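## Task

A loose cooling block with 24 wells sits on the table, marked with rows A-D along one short edge and columns 1-6 along one long edge; A1 is the corner where those two edges meet. Loose snap-lid micro tubes holding frozen samples sit in A1, A3, B6, C1, D4 and D6. Close the lids of the tubes in C1 and D4 so that each is snapped and lies flat on its rim. All other lids must stay as they were found. At the end every tube must stand upright on the floor of its own well and the block must lie flat on the table. Lifting a tube is allowed only if it is put back; a drop of more than a few millimetres fails the run at once. Open lids are held open by a light catch. Nothing counts if only the robot is holding it in place at the end. Release everything and move the hands away when finished.

## Robot and tools

ROBOT. Two arms, left_arm and right_arm, face each other across the table; left_arm's base is on the +y side. The names do not describe image sides. Both carry an identical right hand with five fingers, so every hand number and axis means the same thing on both.

WORLD FRAME. Results report each hand point in one shared frame: origin on the table surface halfway between the arm bases, table top at z = 0, +z up. Positions are metres, orientation is a wxyz quaternion, velocities in m/s and rad/s. Reported positions can be a little off, more so at long reach.

HAND POINT. A point 0.05 m in front of the palm, where index pad and thumb tip meet in a pinch. Its own axes: +z along straightened fingers (fingertips 0.06-0.07 m beyond it), +y out of the palm, +x across the palm toward the little finger. Across the palm the hand spans 0.08 m on the little-finger side; on the thumb side 0.02 m with the thumb turned in front of the palm, up to 0.09 m otherwise. A wrist bracket on the little-finger side sits 0.03 m past the point along +y and 0.11 m across; it can collide.

ROW LAYOUT. One row is a single flat list of 28 numbers, each in [-1, 1], always for both arms: left_arm dx, dy, dz, rx, ry, rz, then left_gripper little, ring, middle, index, thumb_bend, thumb_turn, force_limit, speed; then the same 14 for right_arm/right_gripper. dx..rz are an offset, not a pose: a target relative to the hand point's measured pose at the start of the action, expressed in the hand point's own axes. 1.0 equals 0.6 m of travel or 180 degrees; rx, ry, rz form one rotation vector. Every row in an action is measured from that same start pose, not chained. Hand values are absolute targets: fingers and thumb_bend +1 open/straight, -1 fully closed; thumb_turn +1 beside the palm, -1 in front of it. A pinch is roughly index -0.22, thumb_bend -0.75, thumb_turn -0.57. force_limit maps -1..+1 to about 0..10 N at the fingertip (0..15 N for the two thumb motors) and only stops closing. speed maps -1..+1 to near zero..full (full travel in 0.6 s); use -0.9 or lower for a soft grip. There is no 'no change' value: to keep a hand as is, resend its last eight numbers, or before any were sent, its hand_measured six plus hand_force_limit and hand_speed.

TOOLS.
execute_actions(actions): a list of actions; each action is up to 15 rows, one per 1/30 s step, and a short table repeats its last row to fill 15 steps. Each action is 0.5 s. An empty list just returns state and images. The controller clips each step to within 100 mm and 16 degrees of the measured pose, so large offsets take several actions.
move(target, speed, stop_force, blocking): target is one 28-number row as above, offsets from the pose in the latest result showing one. Straight-line paths ending together, 0.5 to 10 s. speed in m/s, 0.002-0.5 (default 0.25), turning capped at twice that in rad/s. Paths ignore obstacles and the other arm. stop_force in N, 9-40, one value for both arms: an arm's path ends when its wrist sensor feels that much extra push against its motion, then it backs up two steps and holds. Use it only for slow, non-rotating approaches; omit it when backing off something being pressed. blocking=false returns after 0.5 s and cannot be combined with stop_force; then use wait or stop before sending more.
wait(seconds): 0-10 s, arms hold their last command.
stop(): brakes a running move.
zoom_image(camera, region): camera is cam_low, cam_left_wrist or cam_right_wrist; region [x0, y0, x1, y1] in pixels, at most 504x504.
show_instructions(): shows the reference images.
finished_scene(scene): ends the current scene; pass its number. Irreversible.

RESULTS. State lines give each hand point's pose and velocities; 'Hand target' is where the controller is heading. hand_measured, hand_stopped_by (moving, target, force, stalled, fault), hand_load_n list six values in motor order; a grip lost shows as loads near 0. 'Wrist force'/'Wrist torque' are in the end-effector axes, noisy, offset up to about 4 N, saturating near 50 N. The move line reports done, off_target, moving, held, contact or fault, and limits such as paced (pose clipped) or held (a check blocked steps). 'pose unreachable' means a clearance check altered that arm's command. Cameras: cam_low 672x504, two fisheye wrist cameras 504x504.

AVOID. Stiff arms: pressing past a firm contact risks a stop. 150 N external force or a joint over its load limit (133 N m large joints, 24.9 N m wrists) halts that arm for 10 s. Never let the arms hit or press on each other. Do not drop tubes, tip the block, or knock anything off the table. Heavy sustained holding heats motors; at 85 C the arm brakes. Finish with lids self-latched, hands opened and withdrawn.

Each tool is called after "Call:" as name([rows], argument=value, ...), one row to a line, values as JSON.

Reference images:

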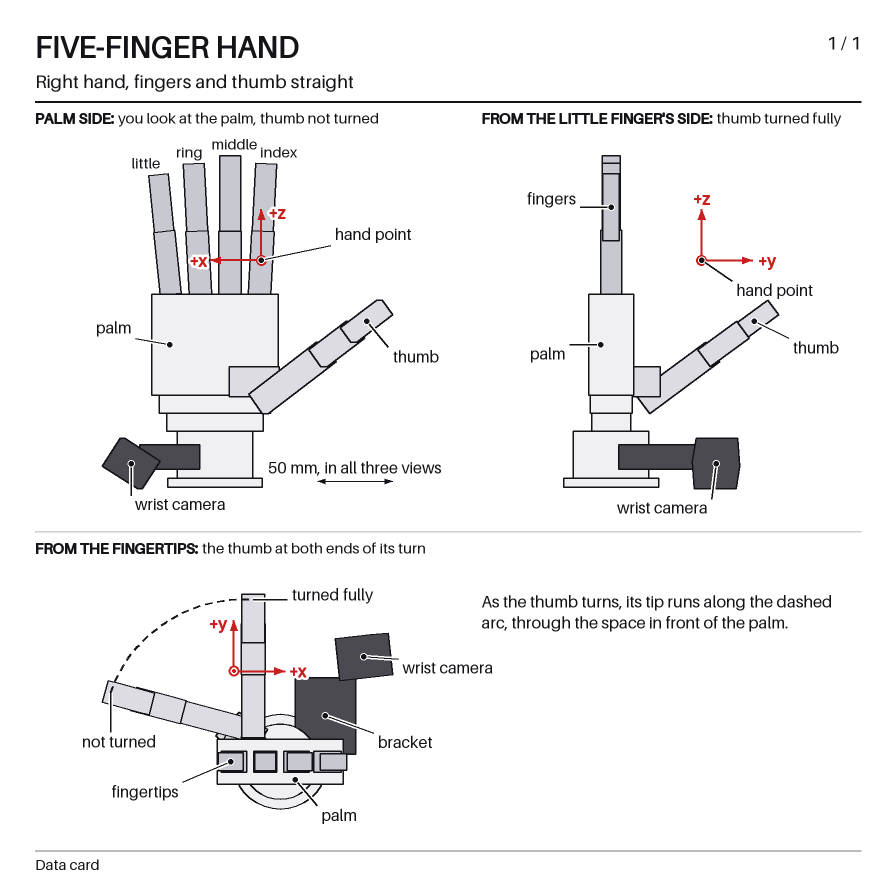

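## Session

I'll start by looking at the current state of the scene.

Call:
execute_actions(actions=[])

Scene clock: 0.00 s.
left_arm: end_effector_position=(+0.2677, +0.4442, +0.4823) hand_measured=(+1.000, +1.000, +1.000, +1.000, +1.000, +1.000) hand_load_n=(+0.0, +0.0, +0.0, +0.0, +0.0, +0.0) hand_stopped_by=(target, target, target, target, target, target) hand_force_limit=0.00 hand_speed=-0.80 end_effector_quat_wxyz=(-0.010, +0.315, +0.949, -0.010) end_effector_velocity=(-0.000, -0.000, +0.000) end_effector_angular_velocity=(-0.001, +0.001, -0.001) | right_arm: end_effector_position=(+0.0946, -0.2522, +0.4844) hand_measured=(+1.000, +1.000, +1.000, +1.000, +1.000, +1.000) hand_load_n=(+0.0, +0.0, +0.0, +0.0, +0.0, +0.0) hand_stopped_by=(target, target, target, target, target, target) hand_force_limit=0.00 hand_speed=-0.80 end_effector_quat_wxyz=(+0.031, -0.351, +0.936, -0.006) end_effector_velocity=(-0.000, -0.000, -0.000) end_effector_angular_velocity=(-0.000, -0.000, +0.000)
Joint positions: left_arm=[ 0.58  -1.734  1.336  1.973  1.6   -1.903] | right_arm=[-1.196 -1.74   1.322  1.927  1.586 -1.864]
Joint velocities: left_arm=[-0.     0.    -0.    -0.     0.001  0.   ] | right_arm=[ 0.001 -0.001  0.001  0.     0.     0.   ]
Joint torques (N m, as the arm reports them, + toward a larger angle): no reading
Wrist force (N, on the end effector, along its own x y z axes, offset not removed): no reading
Wrist torque (N m, same axes, about the end effector's origin, offset not removed): no reading
Hand target (left_arm): +0.268, +0.444, +0.482; -0.010, +0.315, +0.949, -0.010
Hand target (right_arm): +0.095, -0.252, +0.484; +0.031, -0.351, +0.936, -0.006

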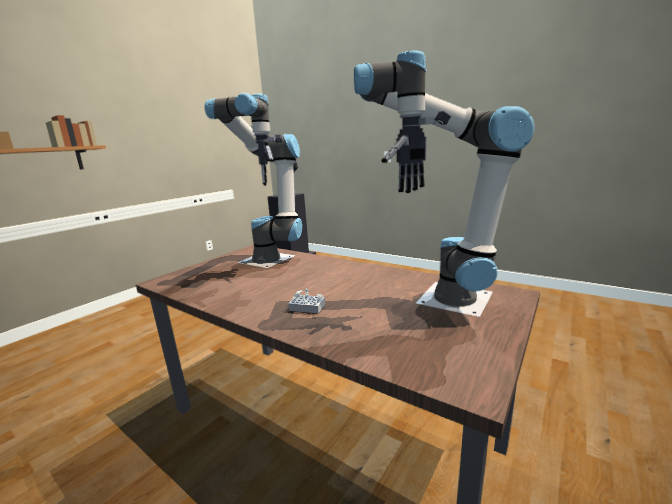

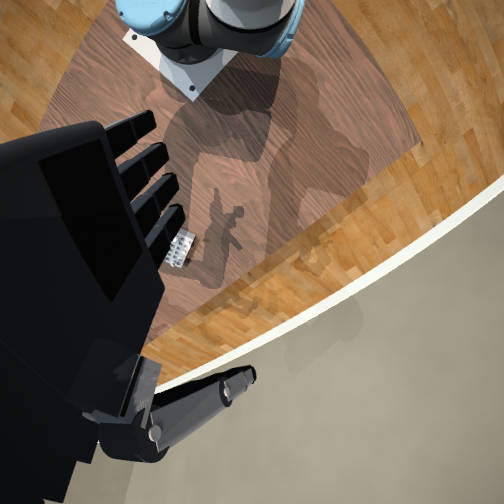

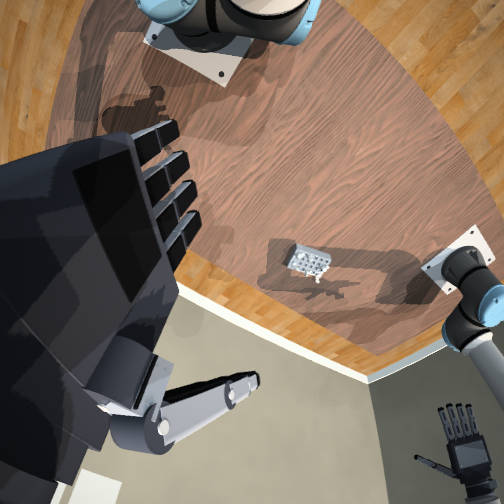

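Call:
zoom_image(camera="cam_low", region=[276, 280, 336, 325])

Call:
zoom_image(camera="cam_right_wrist", region=[275, 230, 345, 300])

Region (276, 280, 336, 325) of cam_low's 672x504 image, scaled by 8.400, with more detail than that image has; it fills the top 378 rows of this view, and the rest is white.

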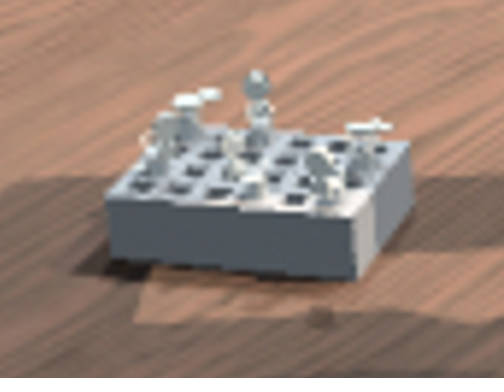

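Region (275, 230, 345, 300) of cam_right_wrist's 504x504 image, scaled by 7.200, with more detail than that image has.

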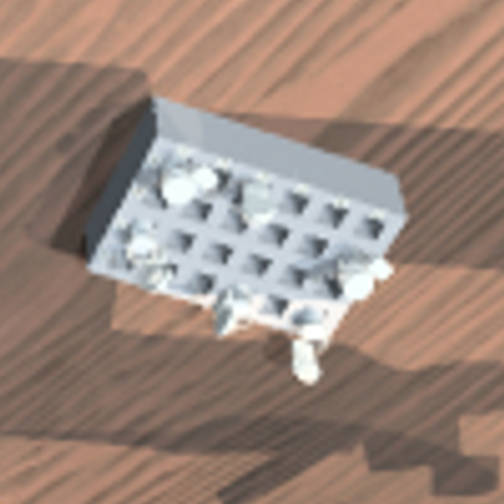

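Call:
move(target=[0,0,0,0,0,0,1,1,1,1,1,1,0,-0.8,-0.478,0.200,0.494,0,0,0,1,1,1,1,1,1,0,-0.8], speed=0.3)

Scene clock: 37.70 s.
left_arm: end_effector_position=(+0.2677, +0.4442, +0.4823) hand_measured=(+1.000, +1.000, +1.000, +1.000, +1.000, +1.000) hand_load_n=(+0.0, +0.0, +0.0, +0.0, +0.0, +0.0) hand_stopped_by=(target, target, target, target, target, target) hand_force_limit=0.00 hand_speed=-0.80 end_effector_quat_wxyz=(-0.010, +0.315, +0.949, -0.010) end_effector_velocity=(+0.000, -0.000, +0.001) end_effector_angular_velocity=(-0.002, -0.002, +0.000) | right_arm: end_effector_position=(+0.2491, +0.0305, +0.2008) hand_measured=(+1.000, +1.000, +1.000, +1.000, +1.000, +1.000) hand_load_n=(+0.0, +0.0, +0.0, +0.0, +0.0, +0.0) hand_stopped_by=(target, target, target, target, target, target) hand_force_limit=0.00 hand_speed=-0.80 end_effector_quat_wxyz=(+0.032, -0.351, +0.936, -0.006) end_effector_velocity=(+0.002, +0.001, -0.001) end_effector_angular_velocity=(-0.001, +0.000, -0.001)
Joint positions: left_arm=[ 0.58  -1.734  1.336  1.973  1.6   -1.903] | right_arm=[-0.806 -0.952  1.086  1.384  1.609 -1.474]
Joint velocities: left_arm=[ 0.     0.    -0.002 -0.    -0.001 -0.   ] | right_arm=[-0.     0.007 -0.009  0.003  0.     0.001]
Joint torques (N m, as the arm reports them, + toward a larger angle): left_arm=[ -0.81  -9.02 -18.45   2.54   0.4    0.04] | right_arm=[  6.89 -35.47 -23.89   3.8    1.28   1.42]
Wrist force (N, on the end effector, along its own x y z axes, offset not removed): left_arm=[-0.4 -3.8 -0.3] | right_arm=[-1.7 -0.3 -0.3]
Wrist torque (N m, same axes, about the end effector's origin, offset not removed): left_arm=[-0.55 -0.01 -0.14] | right_arm=[-0.10 0.41 -0.09]
Hand target (left_arm): +0.268, +0.444, +0.482; -0.010, +0.315, +0.949, -0.010
Hand target (right_arm): +0.249, +0.031, +0.201; +0.032, -0.351, +0.936, -0.006
Off the commanded pose (left_arm): 0.000 m, 0 deg.
Off the commanded pose (right_arm): 0.001 m, 0 deg.
move: done
camera_calibration (this result's frames):
cam_left_wrist: T_world_to_cam=[[0.69475, 0.718841, -0.0242656, -0.490087], [0.611996, -0.573088, 0.545006, -0.177212], [0.377867, -0.393494, -0.838081, 0.602318], [0, 0, 0, 1]] pos_world=[0.221345, 0.487745, 0.589481]
cam_right_wrist: T_world_to_cam=[[-0.585442, 0.806718, -0.0803949, 0.143646], [0.634778, 0.517818, 0.573517, -0.288439], [0.504296, 0.284728, -0.815239, 0.168342], [0, 0, 0, 1]] pos_world=[0.182297, -0.0144542, 0.314212]

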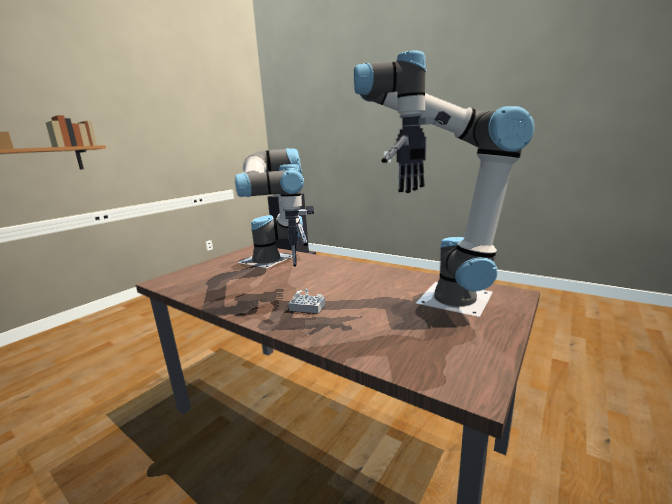

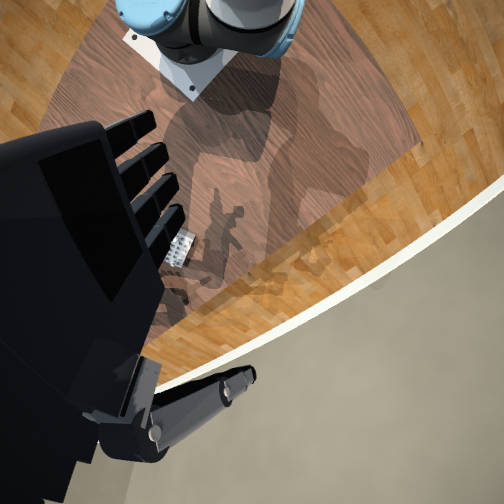

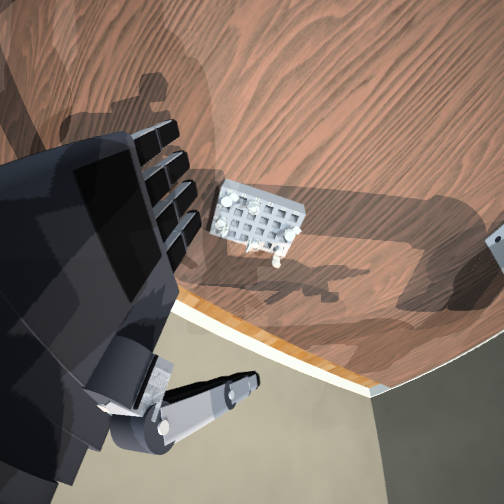

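Call:
zoom_image(camera="cam_right_wrist", region=[200, 165, 320, 285])

Region (200, 165, 320, 285) of cam_right_wrist's 504x504 image, scaled by 4.200, with more detail than that image has.

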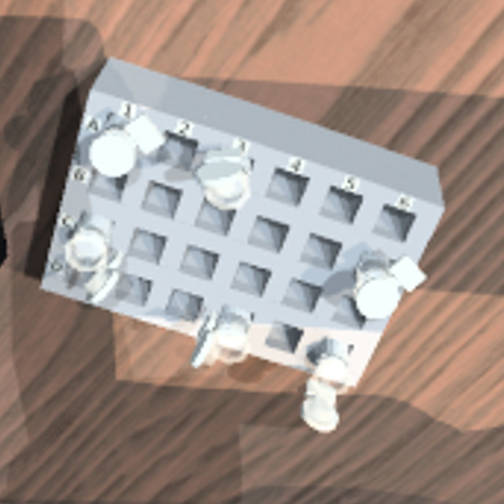

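Call:
zoom_image(camera="cam_right_wrist", region=[205, 205, 275, 265])

Region (205, 205, 275, 265) of cam_right_wrist's 504x504 image, scaled by 7.200, with more detail than that image has; it fills the top 432 rows of this view, and the rest is white.

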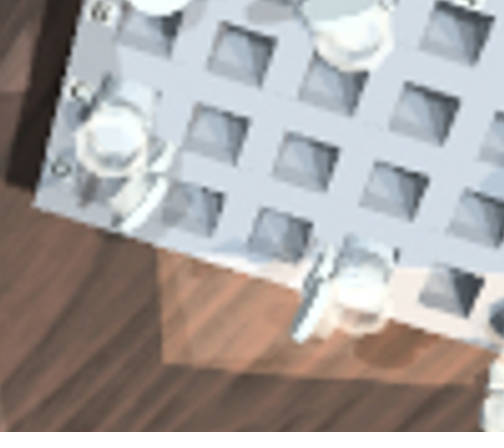

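Call:
move(target=[-0.5015,-0.394,0.491,-0.009,-0.0015,0.1942,-1,-1,-1,1,-0.5,1,0,1,0.0702,-0.0665,0.1827,0.0517,-0.1279,0.2241,-1,-1,-1,-1,-0.5,1,0,1], speed=0.25)

Scene clock: 93.53 s.
left_arm: end_effector_position=(+0.3599, +0.0710, +0.1900) hand_measured=(-1.000, -1.000, -1.000, +1.000, -0.500, +1.000) hand_load_n=(+0.0, +0.0, +0.0, +0.0, +0.0, +0.0) hand_stopped_by=(target, target, target, target, target, target) hand_force_limit=0.00 hand_speed=1.00 end_effector_quat_wxyz=(-0.000, +0.585, +0.811, -0.001) end_effector_velocity=(+0.001, -0.002, -0.001) end_effector_angular_velocity=(+0.000, +0.001, -0.001) | right_arm: end_effector_position=(+0.2506, -0.0261, +0.0906) hand_measured=(-1.000, -1.000, -1.000, -1.000, -0.500, +1.000) hand_load_n=(+0.0, +0.0, +0.0, +0.0, +0.0, +0.0) hand_stopped_by=(target, target, target, target, target, target) hand_force_limit=0.00 hand_speed=1.00 end_effector_quat_wxyz=(+0.242, -0.000, +0.970, +0.001) end_effector_velocity=(-0.000, +0.000, -0.000) end_effector_angular_velocity=(+0.001, -0.002, -0.002)
Joint positions: left_arm=[ 0.337 -1.039  1.267  1.343  1.572 -1.536] | right_arm=[-0.636 -1.087  1.663  0.709  1.972 -0.644]
Joint velocities: left_arm=[ 0.001  0.006 -0.007  0.001  0.001  0.003] | right_arm=[ 0.002  0.001  0.    -0.002  0.003  0.004]
Joint torques (N m, as the arm reports them, + toward a larger angle): left_arm=[ 15.69 -32.54 -29.15   4.23   2.52   1.23] | right_arm=[  6.33 -27.31  -9.2   -0.38   1.75   1.56]
Wrist force (N, on the end effector, along its own x y z axes, offset not removed): left_arm=[-1.4 -1.5 2.5] | right_arm=[-0.6 -0.7 -0.7]
Wrist torque (N m, same axes, about the end effector's origin, offset not removed): left_arm=[-0.42 0.16 -0.22] | right_arm=[-0.17 0.19 -0.07]
Hand target (left_arm): +0.360, +0.071, +0.190; -0.000, +0.585, +0.811, -0.001
Hand target (right_arm): +0.251, -0.026, +0.091; +0.242, -0.000, +0.970, +0.001
Off the commanded pose (left_arm): 0.000 m, 0 deg.
Off the commanded pose (right_arm): 0.000 m, 0 deg.
move: done
camera_calibration (this result's frames):
cam_left_wrist: T_world_to_cam=[[0.981541, 0.191242, 0.00206004, -0.363735], [0.158111, -0.817461, 0.553857, -0.10917], [0.107605, -0.543308, -0.832609, 0.282517], [0, 0, 0, 1]] pos_world=[0.343881, 0.133813, 0.29644]
cam_right_wrist: T_world_to_cam=[[0.0999315, 0.994983, -0.00467486, 0.00766861], [0.503574, -0.0465233, 0.862698, -0.204903], [0.858153, -0.0885648, -0.505697, -0.0325438], [0, 0, 0, 1]] pos_world=[0.130345, -0.0200452, 0.160348]

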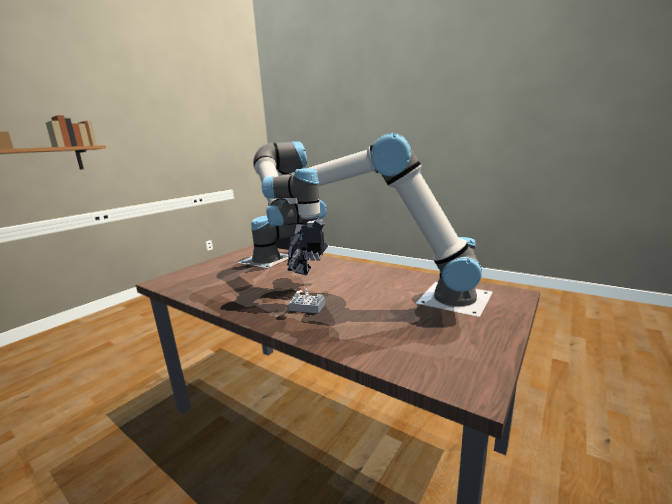

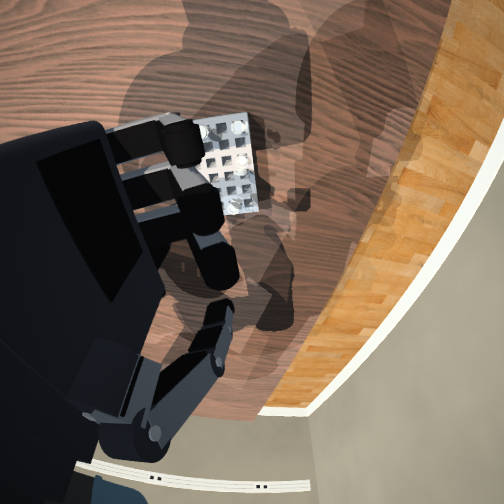

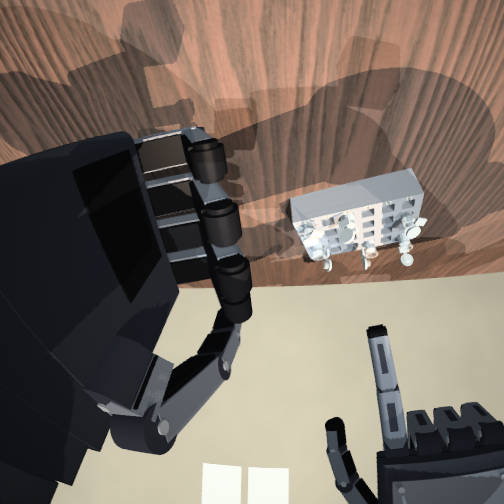

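Call:
zoom_image(camera="cam_right_wrist", region=[285, 165, 435, 285])

Call:
zoom_image(camera="cam_left_wrist", region=[180, 100, 300, 225])

Region (285, 165, 435, 285) of cam_right_wrist's 504x504 image, scaled by 3.360, with more detail than that image has; it fills the top 403 rows of this view, and the rest is white.

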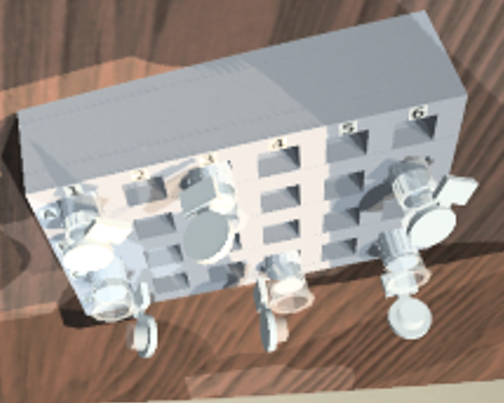

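Region (180, 100, 300, 225) of cam_left_wrist's 504x504 image, scaled by 4.032, with more detail than that image has; it fills the left 484 columns of this view, and the rest is white.

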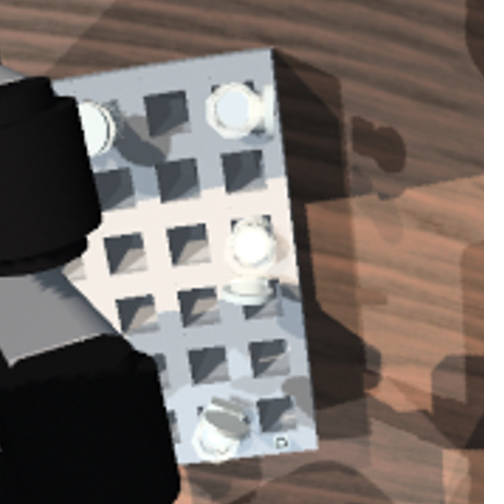

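Call:
zoom_image(camera="cam_right_wrist", region=[300, 225, 390, 280])

Call:
zoom_image(camera="cam_left_wrist", region=[210, 145, 270, 220])

Region (300, 225, 390, 280) of cam_right_wrist's 504x504 image, scaled by 5.600, with more detail than that image has.

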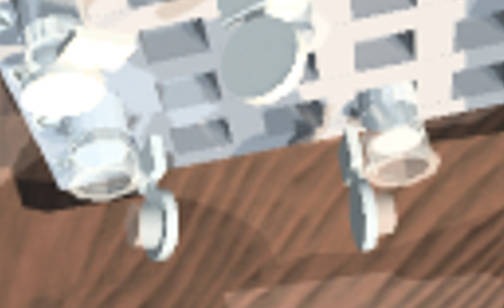

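Region (210, 145, 270, 220) of cam_left_wrist's 504x504 image, scaled by 6.720, with more detail than that image has; it fills the left 403 columns of this view, and the rest is white.

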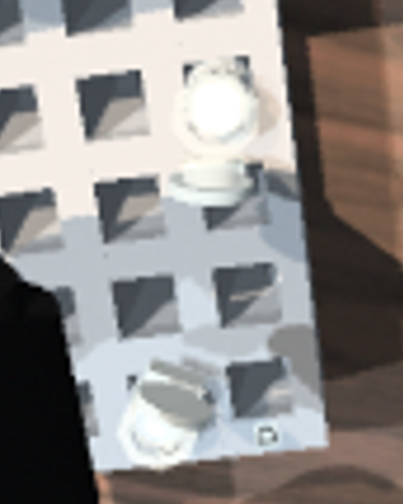

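Call:
zoom_image(camera="cam_right_wrist", region=[340, 310, 440, 460])

Region (340, 310, 440, 460) of cam_right_wrist's 504x504 image, scaled by 3.360, with more detail than that image has.

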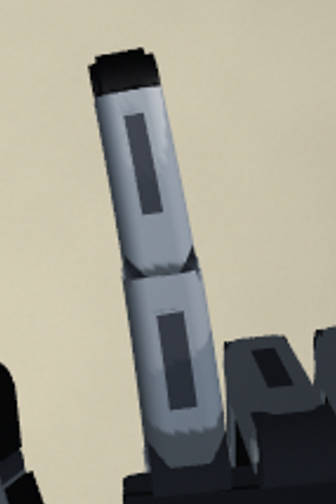

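Call:
move(target=[0.061,0.0917,0.0722,-0.023,-0.0269,-0.4416,1,-1,-1,-1,-0.5,1,0,1,0,0,0,0,0,0,-1,-1,-1,-1,-0.5,1,0,1], speed=0.4)

Scene clock: 166.90 s.
left_arm: end_effector_position=(+0.3708, +0.0848, +0.1779) hand_measured=(+1.000, -1.000, -1.000, -1.000, -0.500, +1.000) hand_load_n=(+0.0, +0.0, +0.0, +0.0, +0.0, +0.0) hand_stopped_by=(target, target, target, target, target, target) hand_force_limit=0.00 hand_speed=1.00 end_effector_quat_wxyz=(+0.014, +0.426, +0.905, -0.001) end_effector_velocity=(+0.000, -0.001, +0.000) end_effector_angular_velocity=(-0.002, -0.001, -0.001) | right_arm: end_effector_position=(+0.2506, -0.0261, +0.0906) hand_measured=(-1.000, -1.000, -1.000, -1.000, -0.500, +1.000) hand_load_n=(+0.0, +0.0, +0.0, +0.0, +0.0, +0.0) hand_stopped_by=(target, target, target, target, target, target) hand_force_limit=0.00 hand_speed=1.00 end_effector_quat_wxyz=(+0.242, -0.000, +0.970, +0.001) end_effector_velocity=(+0.000, +0.001, +0.001) end_effector_angular_velocity=(+0.001, -0.001, +0.001)
Joint positions: left_arm=[ 0.342 -1.009  1.249  1.309  1.553 -1.901] | right_arm=[-0.636 -1.087  1.663  0.709  1.972 -0.644]
Joint velocities: left_arm=[-0.    -0.    -0.002 -0.001  0.     0.001] | right_arm=[ 0.    -0.001 -0.001  0.     0.    -0.001]
Joint torques (N m, as the arm reports them, + toward a larger angle): left_arm=[ -6.31 -53.97 -10.25   4.31   2.65  -1.94] | right_arm=[ -8.34 -42.12 -21.41   3.49  -1.06  -1.59]
Wrist force (N, on the end effector, along its own x y z axes, offset not removed): left_arm=[-0.2 -2.2 1.2] | right_arm=[-1.3 -2.8 -0.1]
Wrist torque (N m, same axes, about the end effector's origin, offset not removed): left_arm=[-0.37 -0.05 -0.01] | right_arm=[-0.58 0.27 -0.22]
Hand target (left_arm): +0.371, +0.085, +0.178; +0.014, +0.426, +0.905, -0.001
Hand target (right_arm): +0.251, -0.026, +0.091; +0.242, -0.000, +0.970, +0.001
Off the commanded pose (left_arm): 0.058 m, 58 deg; orientation clipped at the last step of the last action.
Off the commanded pose (right_arm): 0.000 m, 0 deg.
move: held (left_arm); limits=paced,held; held on 42 of 64 steps (left_arm), including the last (left_arm)
pose unreachable (left arm): on one or more control steps of this call, first in action 0 (counted from 0), this arm could not follow its commanded pose, so it was not sent that pose on those steps. On the call's last step it was still not sent that pose. It may still have moved: this result reports where it is.
cause: the commanded pose would bring a part of the arm too close to another arm (a part of this arm just beyond joint 3 (elbow) and a part of the other arm just beyond its joint 3 (elbow)).
camera_calibration (this result's frames):
cam_left_wrist: T_world_to_cam=[[0.845385, 0.533925, 0.0157659, -0.358086], [0.429788, -0.697434, 0.57347, -0.207229], [0.317186, -0.478027, -0.819075, 0.193079], [0, 0, 0, 1]] pos_world=[0.330543, 0.138959, 0.282632]
cam_right_wrist: T_world_to_cam=[[0.0999351, 0.994983, -0.00467415, 0.00766782], [0.503572, -0.0465256, 0.862699, -0.204902], [0.858154, -0.0885677, -0.505695, -0.0325444], [0, 0, 0, 1]] pos_world=[0.130345, -0.0200449, 0.160347]

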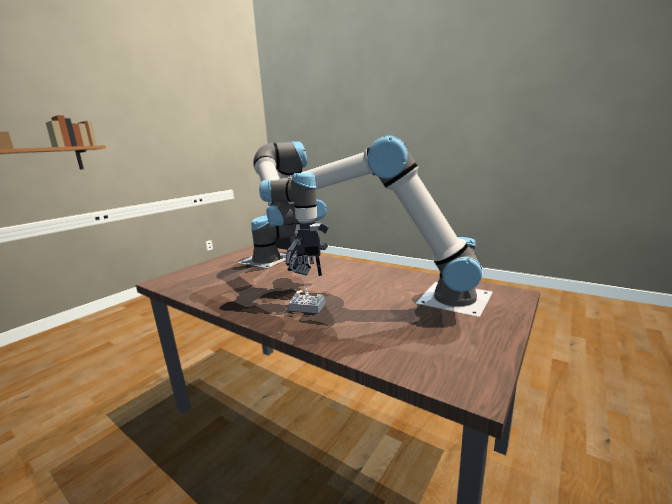

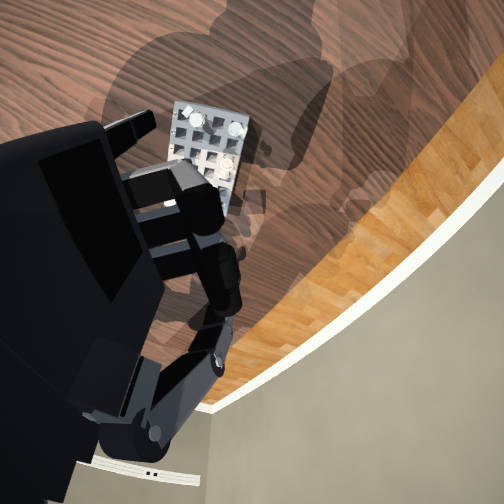

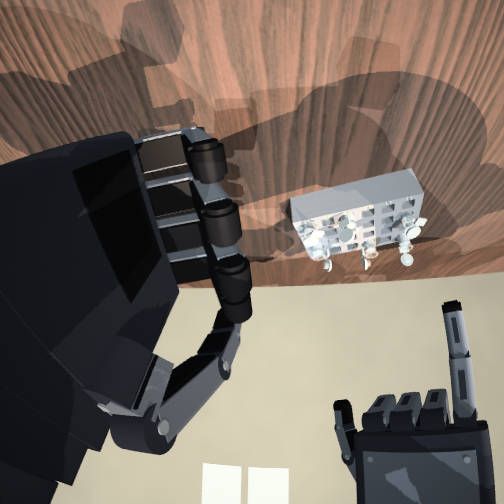

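Call:
move(target=[0,0,0,0,0,0,1,-1,-1,-1,-0.5,1,0,1,-0.0532,-0.1248,-0.0063,-0.0663,-0.0936,-0.0897,-1,-1,-1,-1,-0.5,1,0,1], speed=0.25)

Scene clock: 214.03 s.
left_arm: end_effector_position=(+0.3708, +0.0848, +0.1779) hand_measured=(+1.000, -1.000, -1.000, -1.000, -0.500, +1.000) hand_load_n=(+0.0, +0.0, +0.0, +0.0, +0.0, +0.0) hand_stopped_by=(target, target, target, target, target, target) hand_force_limit=0.00 hand_speed=1.00 end_effector_quat_wxyz=(+0.014, +0.426, +0.905, -0.001) end_effector_velocity=(-0.000, +0.000, -0.000) end_effector_angular_velocity=(+0.000, +0.000, +0.001) | right_arm: end_effector_position=(+0.2587, -0.0495, +0.0964) hand_measured=(-1.000, -1.000, -1.000, -1.000, -0.500, +1.000) hand_load_n=(+0.0, +0.0, +0.0, +0.0, +0.0, +0.0) hand_stopped_by=(target, target, target, target, target, target) hand_force_limit=0.00 hand_speed=1.00 end_effector_quat_wxyz=(+0.284, -0.045, +0.958, +0.015) end_effector_velocity=(+0.000, +0.000, +0.000) end_effector_angular_velocity=(+0.001, -0.000, -0.000)
Joint positions: left_arm=[ 0.342 -1.009  1.249  1.309  1.553 -1.901] | right_arm=[-0.683 -1.179  1.794  0.547  1.988 -0.813]
Joint velocities: left_arm=[ 0.    -0.     0.     0.     0.    -0.001] | right_arm=[ 0.    -0.001 -0.001  0.    -0.     0.001]
Joint torques (N m, as the arm reports them, + toward a larger angle): left_arm=[ -4.24 -53.63 -11.37   4.3    2.55  -1.74] | right_arm=[  6.92 -23.63 -11.25   3.2   -0.95   1.54]
Wrist force (N, on the end effector, along its own x y z axes, offset not removed): left_arm=[-2.6 -1.7 -0.7] | right_arm=[-1.7 -0.7 -0.5]
Wrist torque (N m, same axes, about the end effector's origin, offset not removed): left_arm=[-0.20 0.49 -0.14] | right_arm=[-0.19 0.30 -0.15]
Hand target (left_arm): +0.371, +0.085, +0.178; +0.014, +0.426, +0.905, -0.001
Hand target (right_arm): +0.259, -0.050, +0.096; +0.283, -0.045, +0.958, +0.015
Off the commanded pose (left_arm): 0.000 m, 0 deg.
Off the commanded pose (right_arm): 0.056 m, 19 deg; orientation clipped at the last step of the last action.
move: held (right_arm); limits=paced,held; held on 22 of 37 steps (right_arm), including the last (right_arm)
pose unreachable (right arm): on one or more control steps of this call, first in action 0 (counted from 0), this arm could not follow its commanded pose, so it was not sent that pose on those steps. On the call's last step it was still not sent that pose. It may still have moved: this result reports where it is.
cause: the commanded pose would bring a part of the arm too close to another arm (a part of this arm just beyond joint 4 (wrist 1) and a part of the other arm just beyond its joint 3 (elbow)).
camera_calibration (this result's frames):
cam_left_wrist: T_world_to_cam=[[0.845406, 0.533891, 0.0157648, -0.358068], [0.429761, -0.697451, 0.57347, -0.207221], [0.317165, -0.47804, -0.819075, 0.193086], [0, 0, 0, 1]] pos_world=[0.330528, 0.138946, 0.282631]
cam_right_wrist: T_world_to_cam=[[0.00675785, 0.99996, 0.00590079, 0.0534617], [0.428654, -0.00822807, 0.903431, -0.197708], [0.903444, -0.00357586, -0.428692, -0.0535785], [0, 0, 0, 1]] pos_world=[0.132792, -0.0552779, 0.155331]

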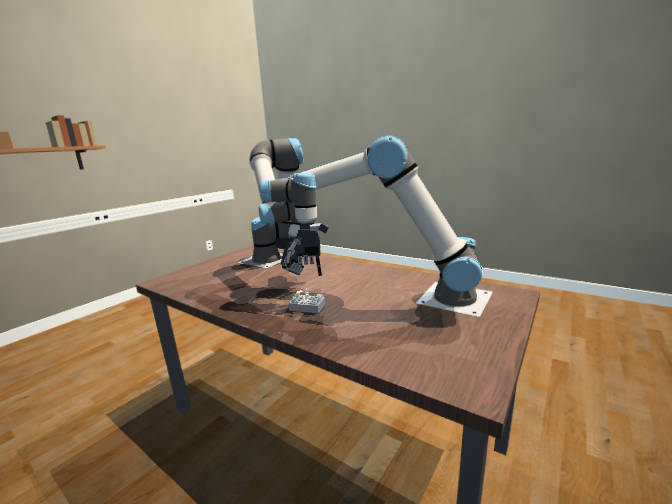

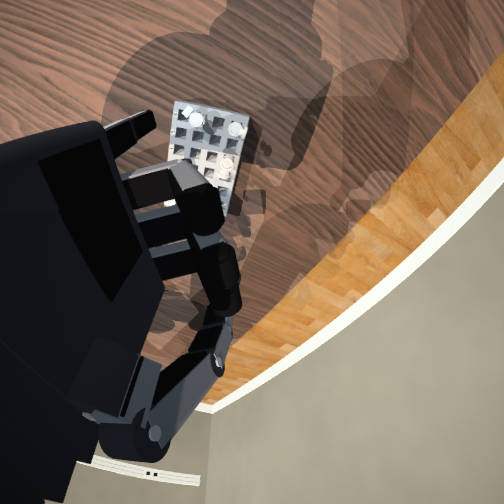

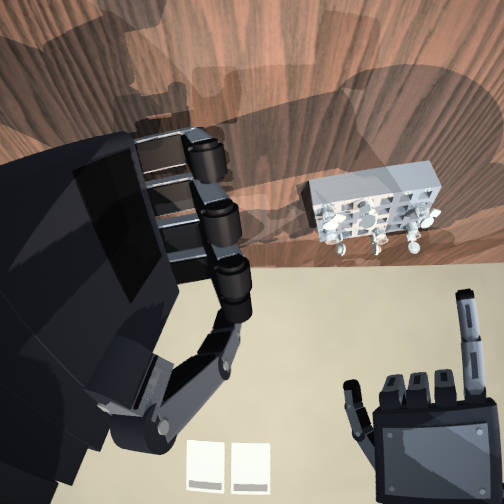

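Call:
move(target=[0.0627,0.1188,-0.0873,-0.0177,-0.0201,-0.3238,1,-1,-1,-1,-0.5,1,0,1,-0.0303,-0.0883,-0.0058,-0.0503,-0.0662,-0.0637,-1,-1,-1,-1,-0.5,1,0,1], speed=0.35)

Scene clock: 225.47 s.
left_arm: end_effector_position=(+0.4005, +0.1601, +0.2299) hand_measured=(+1.000, -1.000, -1.000, -1.000, -0.500, +1.000) hand_load_n=(+0.0, +0.0, +0.0, +0.0, +0.0, +0.0) hand_stopped_by=(target, target, target, target, target, target) hand_force_limit=0.00 hand_speed=1.00 end_effector_quat_wxyz=(-0.050, +0.070, -0.996, -0.004) end_effector_velocity=(+0.000, +0.001, -0.000) end_effector_angular_velocity=(+0.002, -0.001, +0.000) | right_arm: end_effector_position=(+0.2768, -0.1008, +0.1090) hand_measured=(-1.000, -1.000, -1.000, -1.000, -0.500, +1.000) hand_load_n=(+0.0, +0.0, +0.0, +0.0, +0.0, +0.0) hand_stopped_by=(target, target, target, target, target, target) hand_force_limit=0.00 hand_speed=1.00 end_effector_quat_wxyz=(+0.376, -0.160, +0.910, +0.066) end_effector_velocity=(+0.001, -0.002, -0.000) end_effector_angular_velocity=(+0.007, -0.003, +0.013)
Joint positions: left_arm=[ 0.454 -0.981  1.074  1.445  1.476 -2.807] | right_arm=[-0.896 -1.418  2.11   0.132  1.835 -1.296]
Joint velocities: left_arm=[ 0.    -0.     0.002 -0.    -0.001  0.   ] | right_arm=[-0.018 -0.009  0.013 -0.017 -0.023 -0.021]
Joint torques (N m, as the arm reports them, + toward a larger angle): left_arm=[ 16.05 -34.6  -28.43   4.29  -2.78  -2.07] | right_arm=[ -8.77 -29.87  -8.77  -1.23  -1.47  -1.76]
Wrist force (N, on the end effector, along its own x y z axes, offset not removed): left_arm=[3.0 -0.9 2.5] | right_arm=[-1.6 -0.5 0.0]
Wrist torque (N m, same axes, about the end effector's origin, offset not removed): left_arm=[-0.22 -0.65 0.23] | right_arm=[-0.16 0.30 -0.17]
Hand target (left_arm): +0.401, +0.160, +0.230; +0.050, -0.070, +0.996, +0.004
Hand target (right_arm): +0.277, -0.101, +0.109; +0.376, -0.160, +0.910, +0.066
Off the commanded pose (left_arm): 0.000 m, 0 deg.
Off the commanded pose (right_arm): 0.000 m, 0 deg.
move: done
camera_calibration (this result's frames):
cam_left_wrist: T_world_to_cam=[[-0.0118731, 0.999799, 0.0161345, -0.15546], [0.773732, -0.00103502, 0.633513, -0.460429], [0.633402, 0.0200055, -0.773564, 0.0454379], [0, 0, 0, 1]] pos_world=[0.325622, 0.154044, 0.329345]
cam_right_wrist: T_world_to_cam=[[-0.246112, 0.968953, 0.0236567, 0.169513], [0.232003, 0.0351953, 0.972078, -0.165962], [0.941065, 0.244729, -0.233462, -0.0714462], [0, 0, 0, 1]] pos_world=[0.147458, -0.140924, 0.140638]

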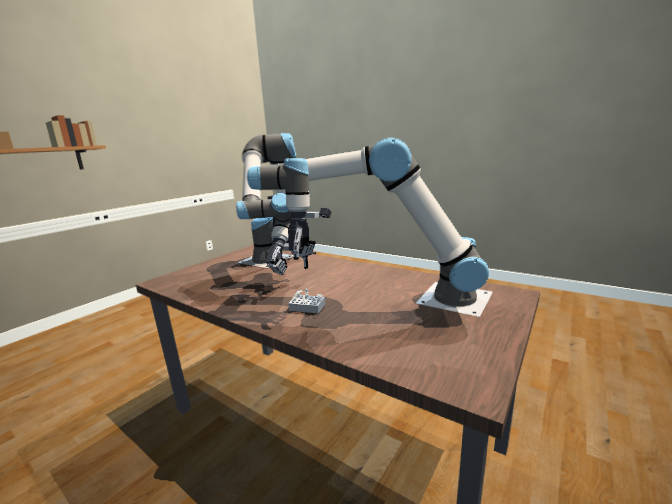

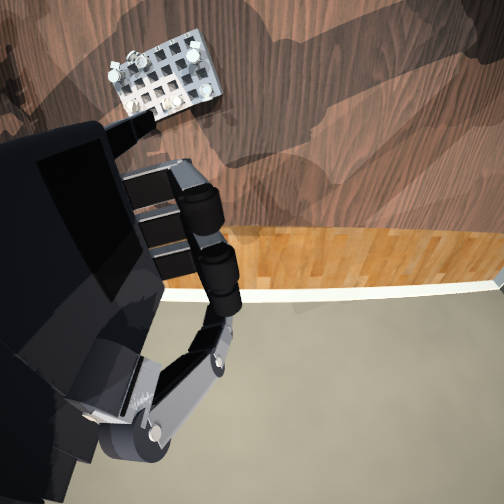

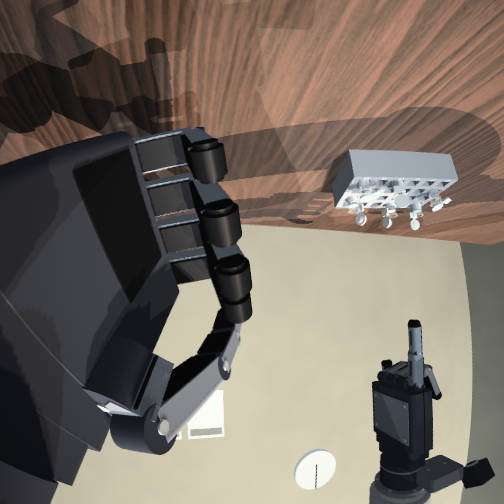

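Call:
move(target=[0.0242,-0.0612,0.1538,0,0,0,1,-1,-1,-1,-0.5,1,0,1,0,0,0,0,0,0,-1,-1,-1,-1,-0.5,1,0,1], speed=0.15)

Scene clock: 228.73 s.
left_arm: end_effector_position=(+0.4004, +0.1231, +0.1369) hand_measured=(+1.000, -1.000, -1.000, -1.000, -0.500, +1.000) hand_load_n=(+0.0, +0.0, +0.0, +0.0, +0.0, +0.0) hand_stopped_by=(target, target, target, target, target, target) hand_force_limit=0.00 hand_speed=1.00 end_effector_quat_wxyz=(-0.050, +0.070, -0.996, -0.004) end_effector_velocity=(+0.001, -0.001, -0.002) end_effector_angular_velocity=(-0.001, -0.001, -0.000) | right_arm: end_effector_position=(+0.2768, -0.1008, +0.1090) hand_measured=(-1.000, -1.000, -1.000, -1.000, -0.500, +1.000) hand_load_n=(+0.0, +0.0, +0.0, +0.0, +0.0, +0.0) hand_stopped_by=(target, target, target, target, target, target) hand_force_limit=0.00 hand_speed=1.00 end_effector_quat_wxyz=(+0.376, -0.160, +0.910, +0.066) end_effector_velocity=(-0.001, +0.000, -0.000) end_effector_angular_velocity=(-0.001, +0.000, +0.002)
Joint positions: left_arm=[ 0.424 -0.862  1.118  1.285  1.475 -2.838] | right_arm=[-0.896 -1.418  2.11   0.132  1.835 -1.296]
Joint velocities: left_arm=[-0.001  0.004 -0.003 -0.002 -0.001 -0.   ] | right_arm=[ 0.002 -0.     0.001 -0.     0.    -0.   ]
Joint torques (N m, as the arm reports them, + toward a larger angle): left_arm=[-14.05 -38.29 -27.97   0.81  -2.59  -2.28] | right_arm=[  6.81 -14.55 -21.16   2.44   1.51   1.46]
Wrist force (N, on the end effector, along its own x y z axes, offset not removed): left_arm=[-1.0 0.2 1.3] | right_arm=[-2.0 -1.7 -0.5]
Wrist torque (N m, same axes, about the end effector's origin, offset not removed): left_arm=[-0.29 0.05 -0.05] | right_arm=[-0.37 0.39 -0.17]
Hand target (left_arm): +0.400, +0.123, +0.137; +0.050, -0.070, +0.996, +0.004
Hand target (right_arm): +0.277, -0.101, +0.109; +0.376, -0.160, +0.910, +0.066
Off the commanded pose (left_arm): 0.000 m, 0 deg.
Off the commanded pose (right_arm): 0.000 m, 0 deg.
move: done
camera_calibration (this result's frames):
cam_left_wrist: T_world_to_cam=[[-0.0118704, 0.9998, 0.0161126, -0.116966], [0.773769, -0.00102201, 0.633467, -0.40142], [0.633356, 0.0199869, -0.773602, -0.025688], [0, 0, 0, 1]] pos_world=[0.325488, 0.117046, 0.236299]
cam_right_wrist: T_world_to_cam=[[-0.246116, 0.968952, 0.0236587, 0.169514], [0.232002, 0.035194, 0.972078, -0.165962], [0.941064, 0.244733, -0.23346, -0.071446], [0, 0, 0, 1]] pos_world=[0.147459, -0.140925, 0.140638]

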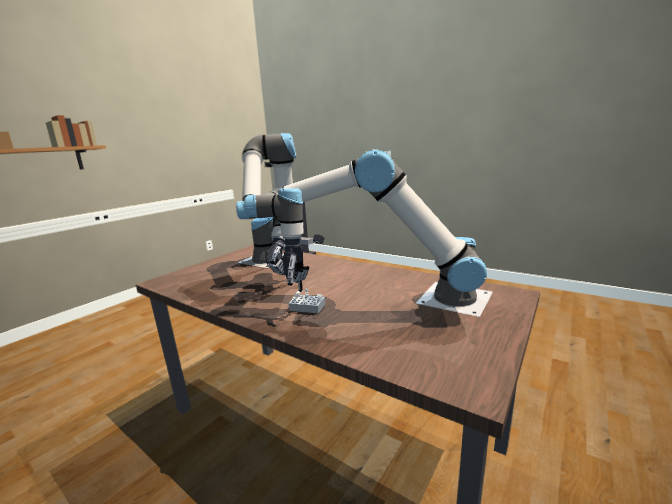

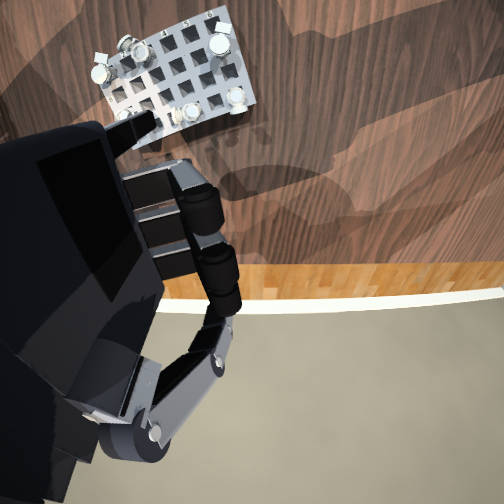

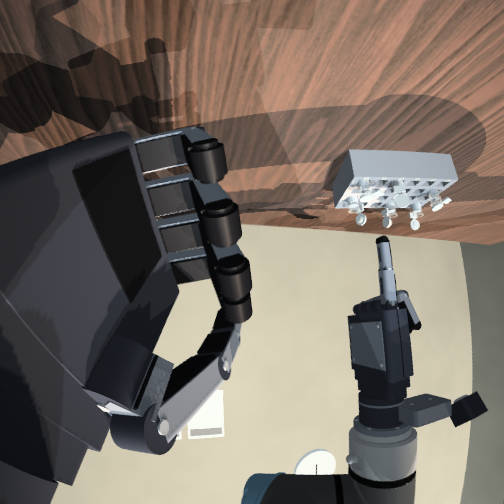

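Call:
zoom_image(camera="cam_left_wrist", region=[100, 70, 220, 160])

Call:
zoom_image(camera="cam_right_wrist", region=[335, 170, 435, 270])

Region (100, 70, 220, 160) of cam_left_wrist's 504x504 image, scaled by 4.200, with more detail than that image has; it fills the top 378 rows of this view, and the rest is white.

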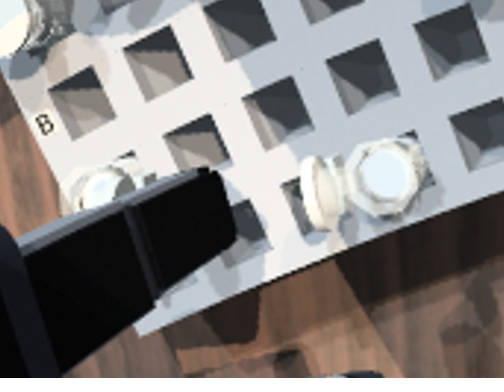

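Region (335, 170, 435, 270) of cam_right_wrist's 504x504 image, scaled by 5.040, with more detail than that image has.

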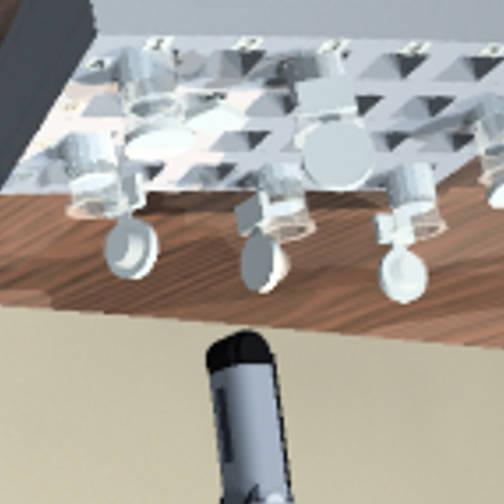

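Call:
move(target=[-0.0025,0,0.0381,0,0,0,1,-1,-1,-1,-0.5,1,0,1,0,0,0,0,0,0,-1,-1,-1,-1,-0.5,1,0,1], speed=0.04)

Scene clock: 248.27 s.
left_arm: end_effector_position=(+0.4041, +0.1236, +0.1145) hand_measured=(+1.000, -1.000, -1.000, -1.000, -0.500, +1.000) hand_load_n=(+0.0, +0.0, +0.0, +0.0, +0.0, +0.0) hand_stopped_by=(target, target, target, target, target, target) hand_force_limit=0.00 hand_speed=1.00 end_effector_quat_wxyz=(-0.050, +0.070, -0.996, -0.004) end_effector_velocity=(+0.001, -0.000, -0.002) end_effector_angular_velocity=(-0.001, -0.000, +0.000) | right_arm: end_effector_position=(+0.2768, -0.1008, +0.1090) hand_measured=(-1.000, -1.000, -1.000, -1.000, -0.500, +1.000) hand_load_n=(+0.0, +0.0, +0.0, +0.0, +0.0, +0.0) hand_stopped_by=(target, target, target, target, target, target) hand_force_limit=0.00 hand_speed=1.00 end_effector_quat_wxyz=(+0.376, -0.160, +0.910, +0.066) end_effector_velocity=(-0.000, +0.001, +0.000) end_effector_angular_velocity=(+0.001, +0.000, +0.002)
Joint positions: left_arm=[ 0.43  -0.841  1.141  1.241  1.475 -2.831] | right_arm=[-0.896 -1.418  2.11   0.132  1.835 -1.296]
Joint velocities: left_arm=[ 0.001  0.002  0.002 -0.006  0.     0.001] | right_arm=[ 0.001  0.    -0.     0.    -0.001 -0.   ]
Joint torques (N m, as the arm reports them, + toward a larger angle): left_arm=[ 15.99 -38.33 -10.94   0.72   2.38   1.45] | right_arm=[  5.74 -15.15 -20.36   2.29   1.25   1.21]
Wrist force (N, on the end effector, along its own x y z axes, offset not removed): left_arm=[1.1 0.8 1.3] | right_arm=[-0.4 -1.1 0.5]
Wrist torque (N m, same axes, about the end effector's origin, offset not removed): left_arm=[-0.05 -0.15 0.11] | right_arm=[-0.30 0.10 -0.06]
Hand target (left_arm): +0.404, +0.124, +0.114; +0.050, -0.070, +0.996, +0.004
Hand target (right_arm): +0.277, -0.101, +0.109; +0.376, -0.160, +0.910, +0.066
Off the commanded pose (left_arm): 0.000 m, 0 deg.
Off the commanded pose (right_arm): 0.000 m, 0 deg.
move: done
camera_calibration (this result's frames):
cam_left_wrist: T_world_to_cam=[[-0.0118758, 0.999799, 0.0161337, -0.117073], [0.773761, -0.00103146, 0.633476, -0.390121], [0.633366, 0.0200067, -0.773594, -0.0453262], [0, 0, 0, 1]] pos_world=[0.329179, 0.117554, 0.213957]
cam_right_wrist: T_world_to_cam=[[-0.246112, 0.968953, 0.0236568, 0.169513], [0.232003, 0.0351953, 0.972078, -0.165962], [0.941065, 0.244729, -0.233462, -0.0714462], [0, 0, 0, 1]] pos_world=[0.147458, -0.140924, 0.140638]

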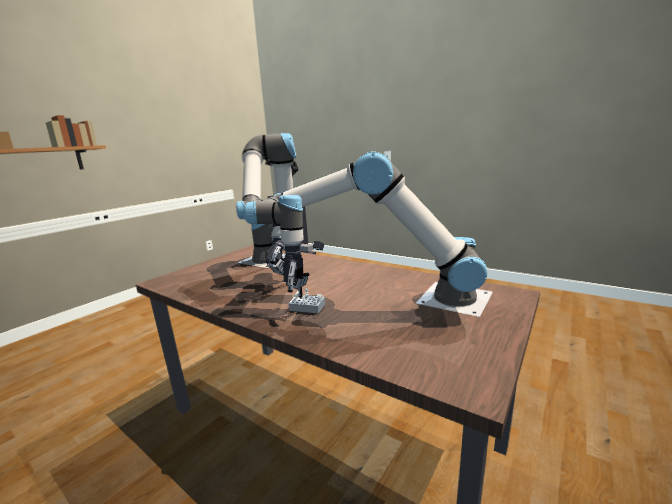

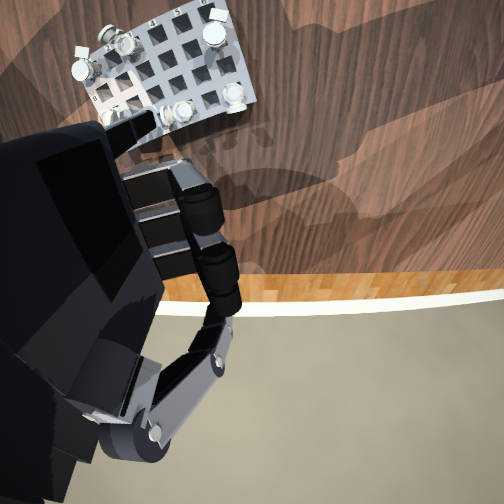

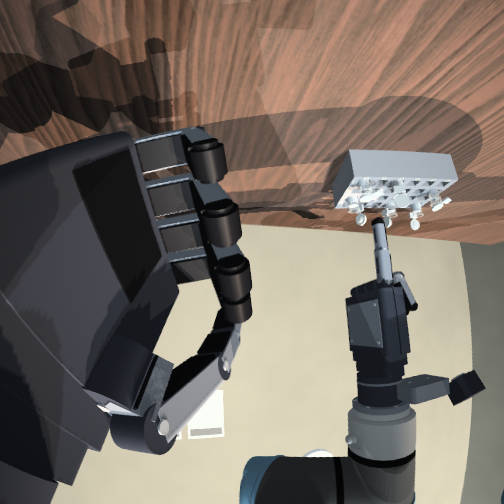

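Call:
zoom_image(camera="cam_left_wrist", region=[120, 80, 210, 150])

Call:
zoom_image(camera="cam_right_wrist", region=[345, 190, 425, 250])

Region (120, 80, 210, 150) of cam_left_wrist's 504x504 image, scaled by 5.600, with more detail than that image has.

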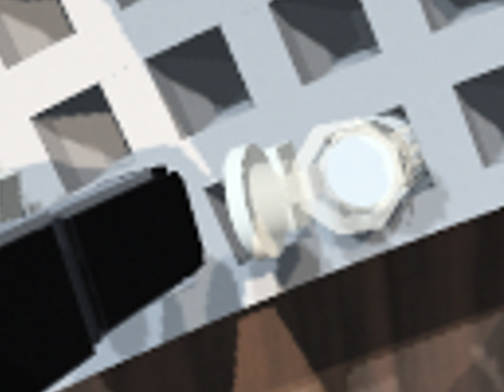

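Region (345, 190, 425, 250) of cam_right_wrist's 504x504 image, scaled by 6.300, with more detail than that image has; it fills the top 378 rows of this view, and the rest is white.

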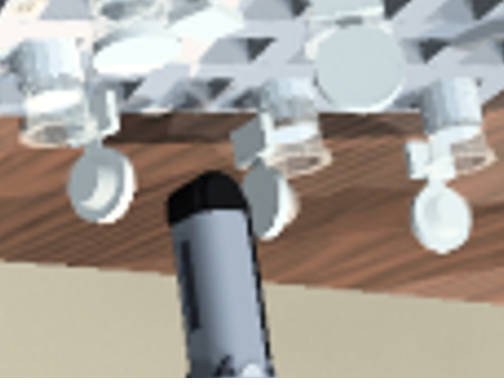

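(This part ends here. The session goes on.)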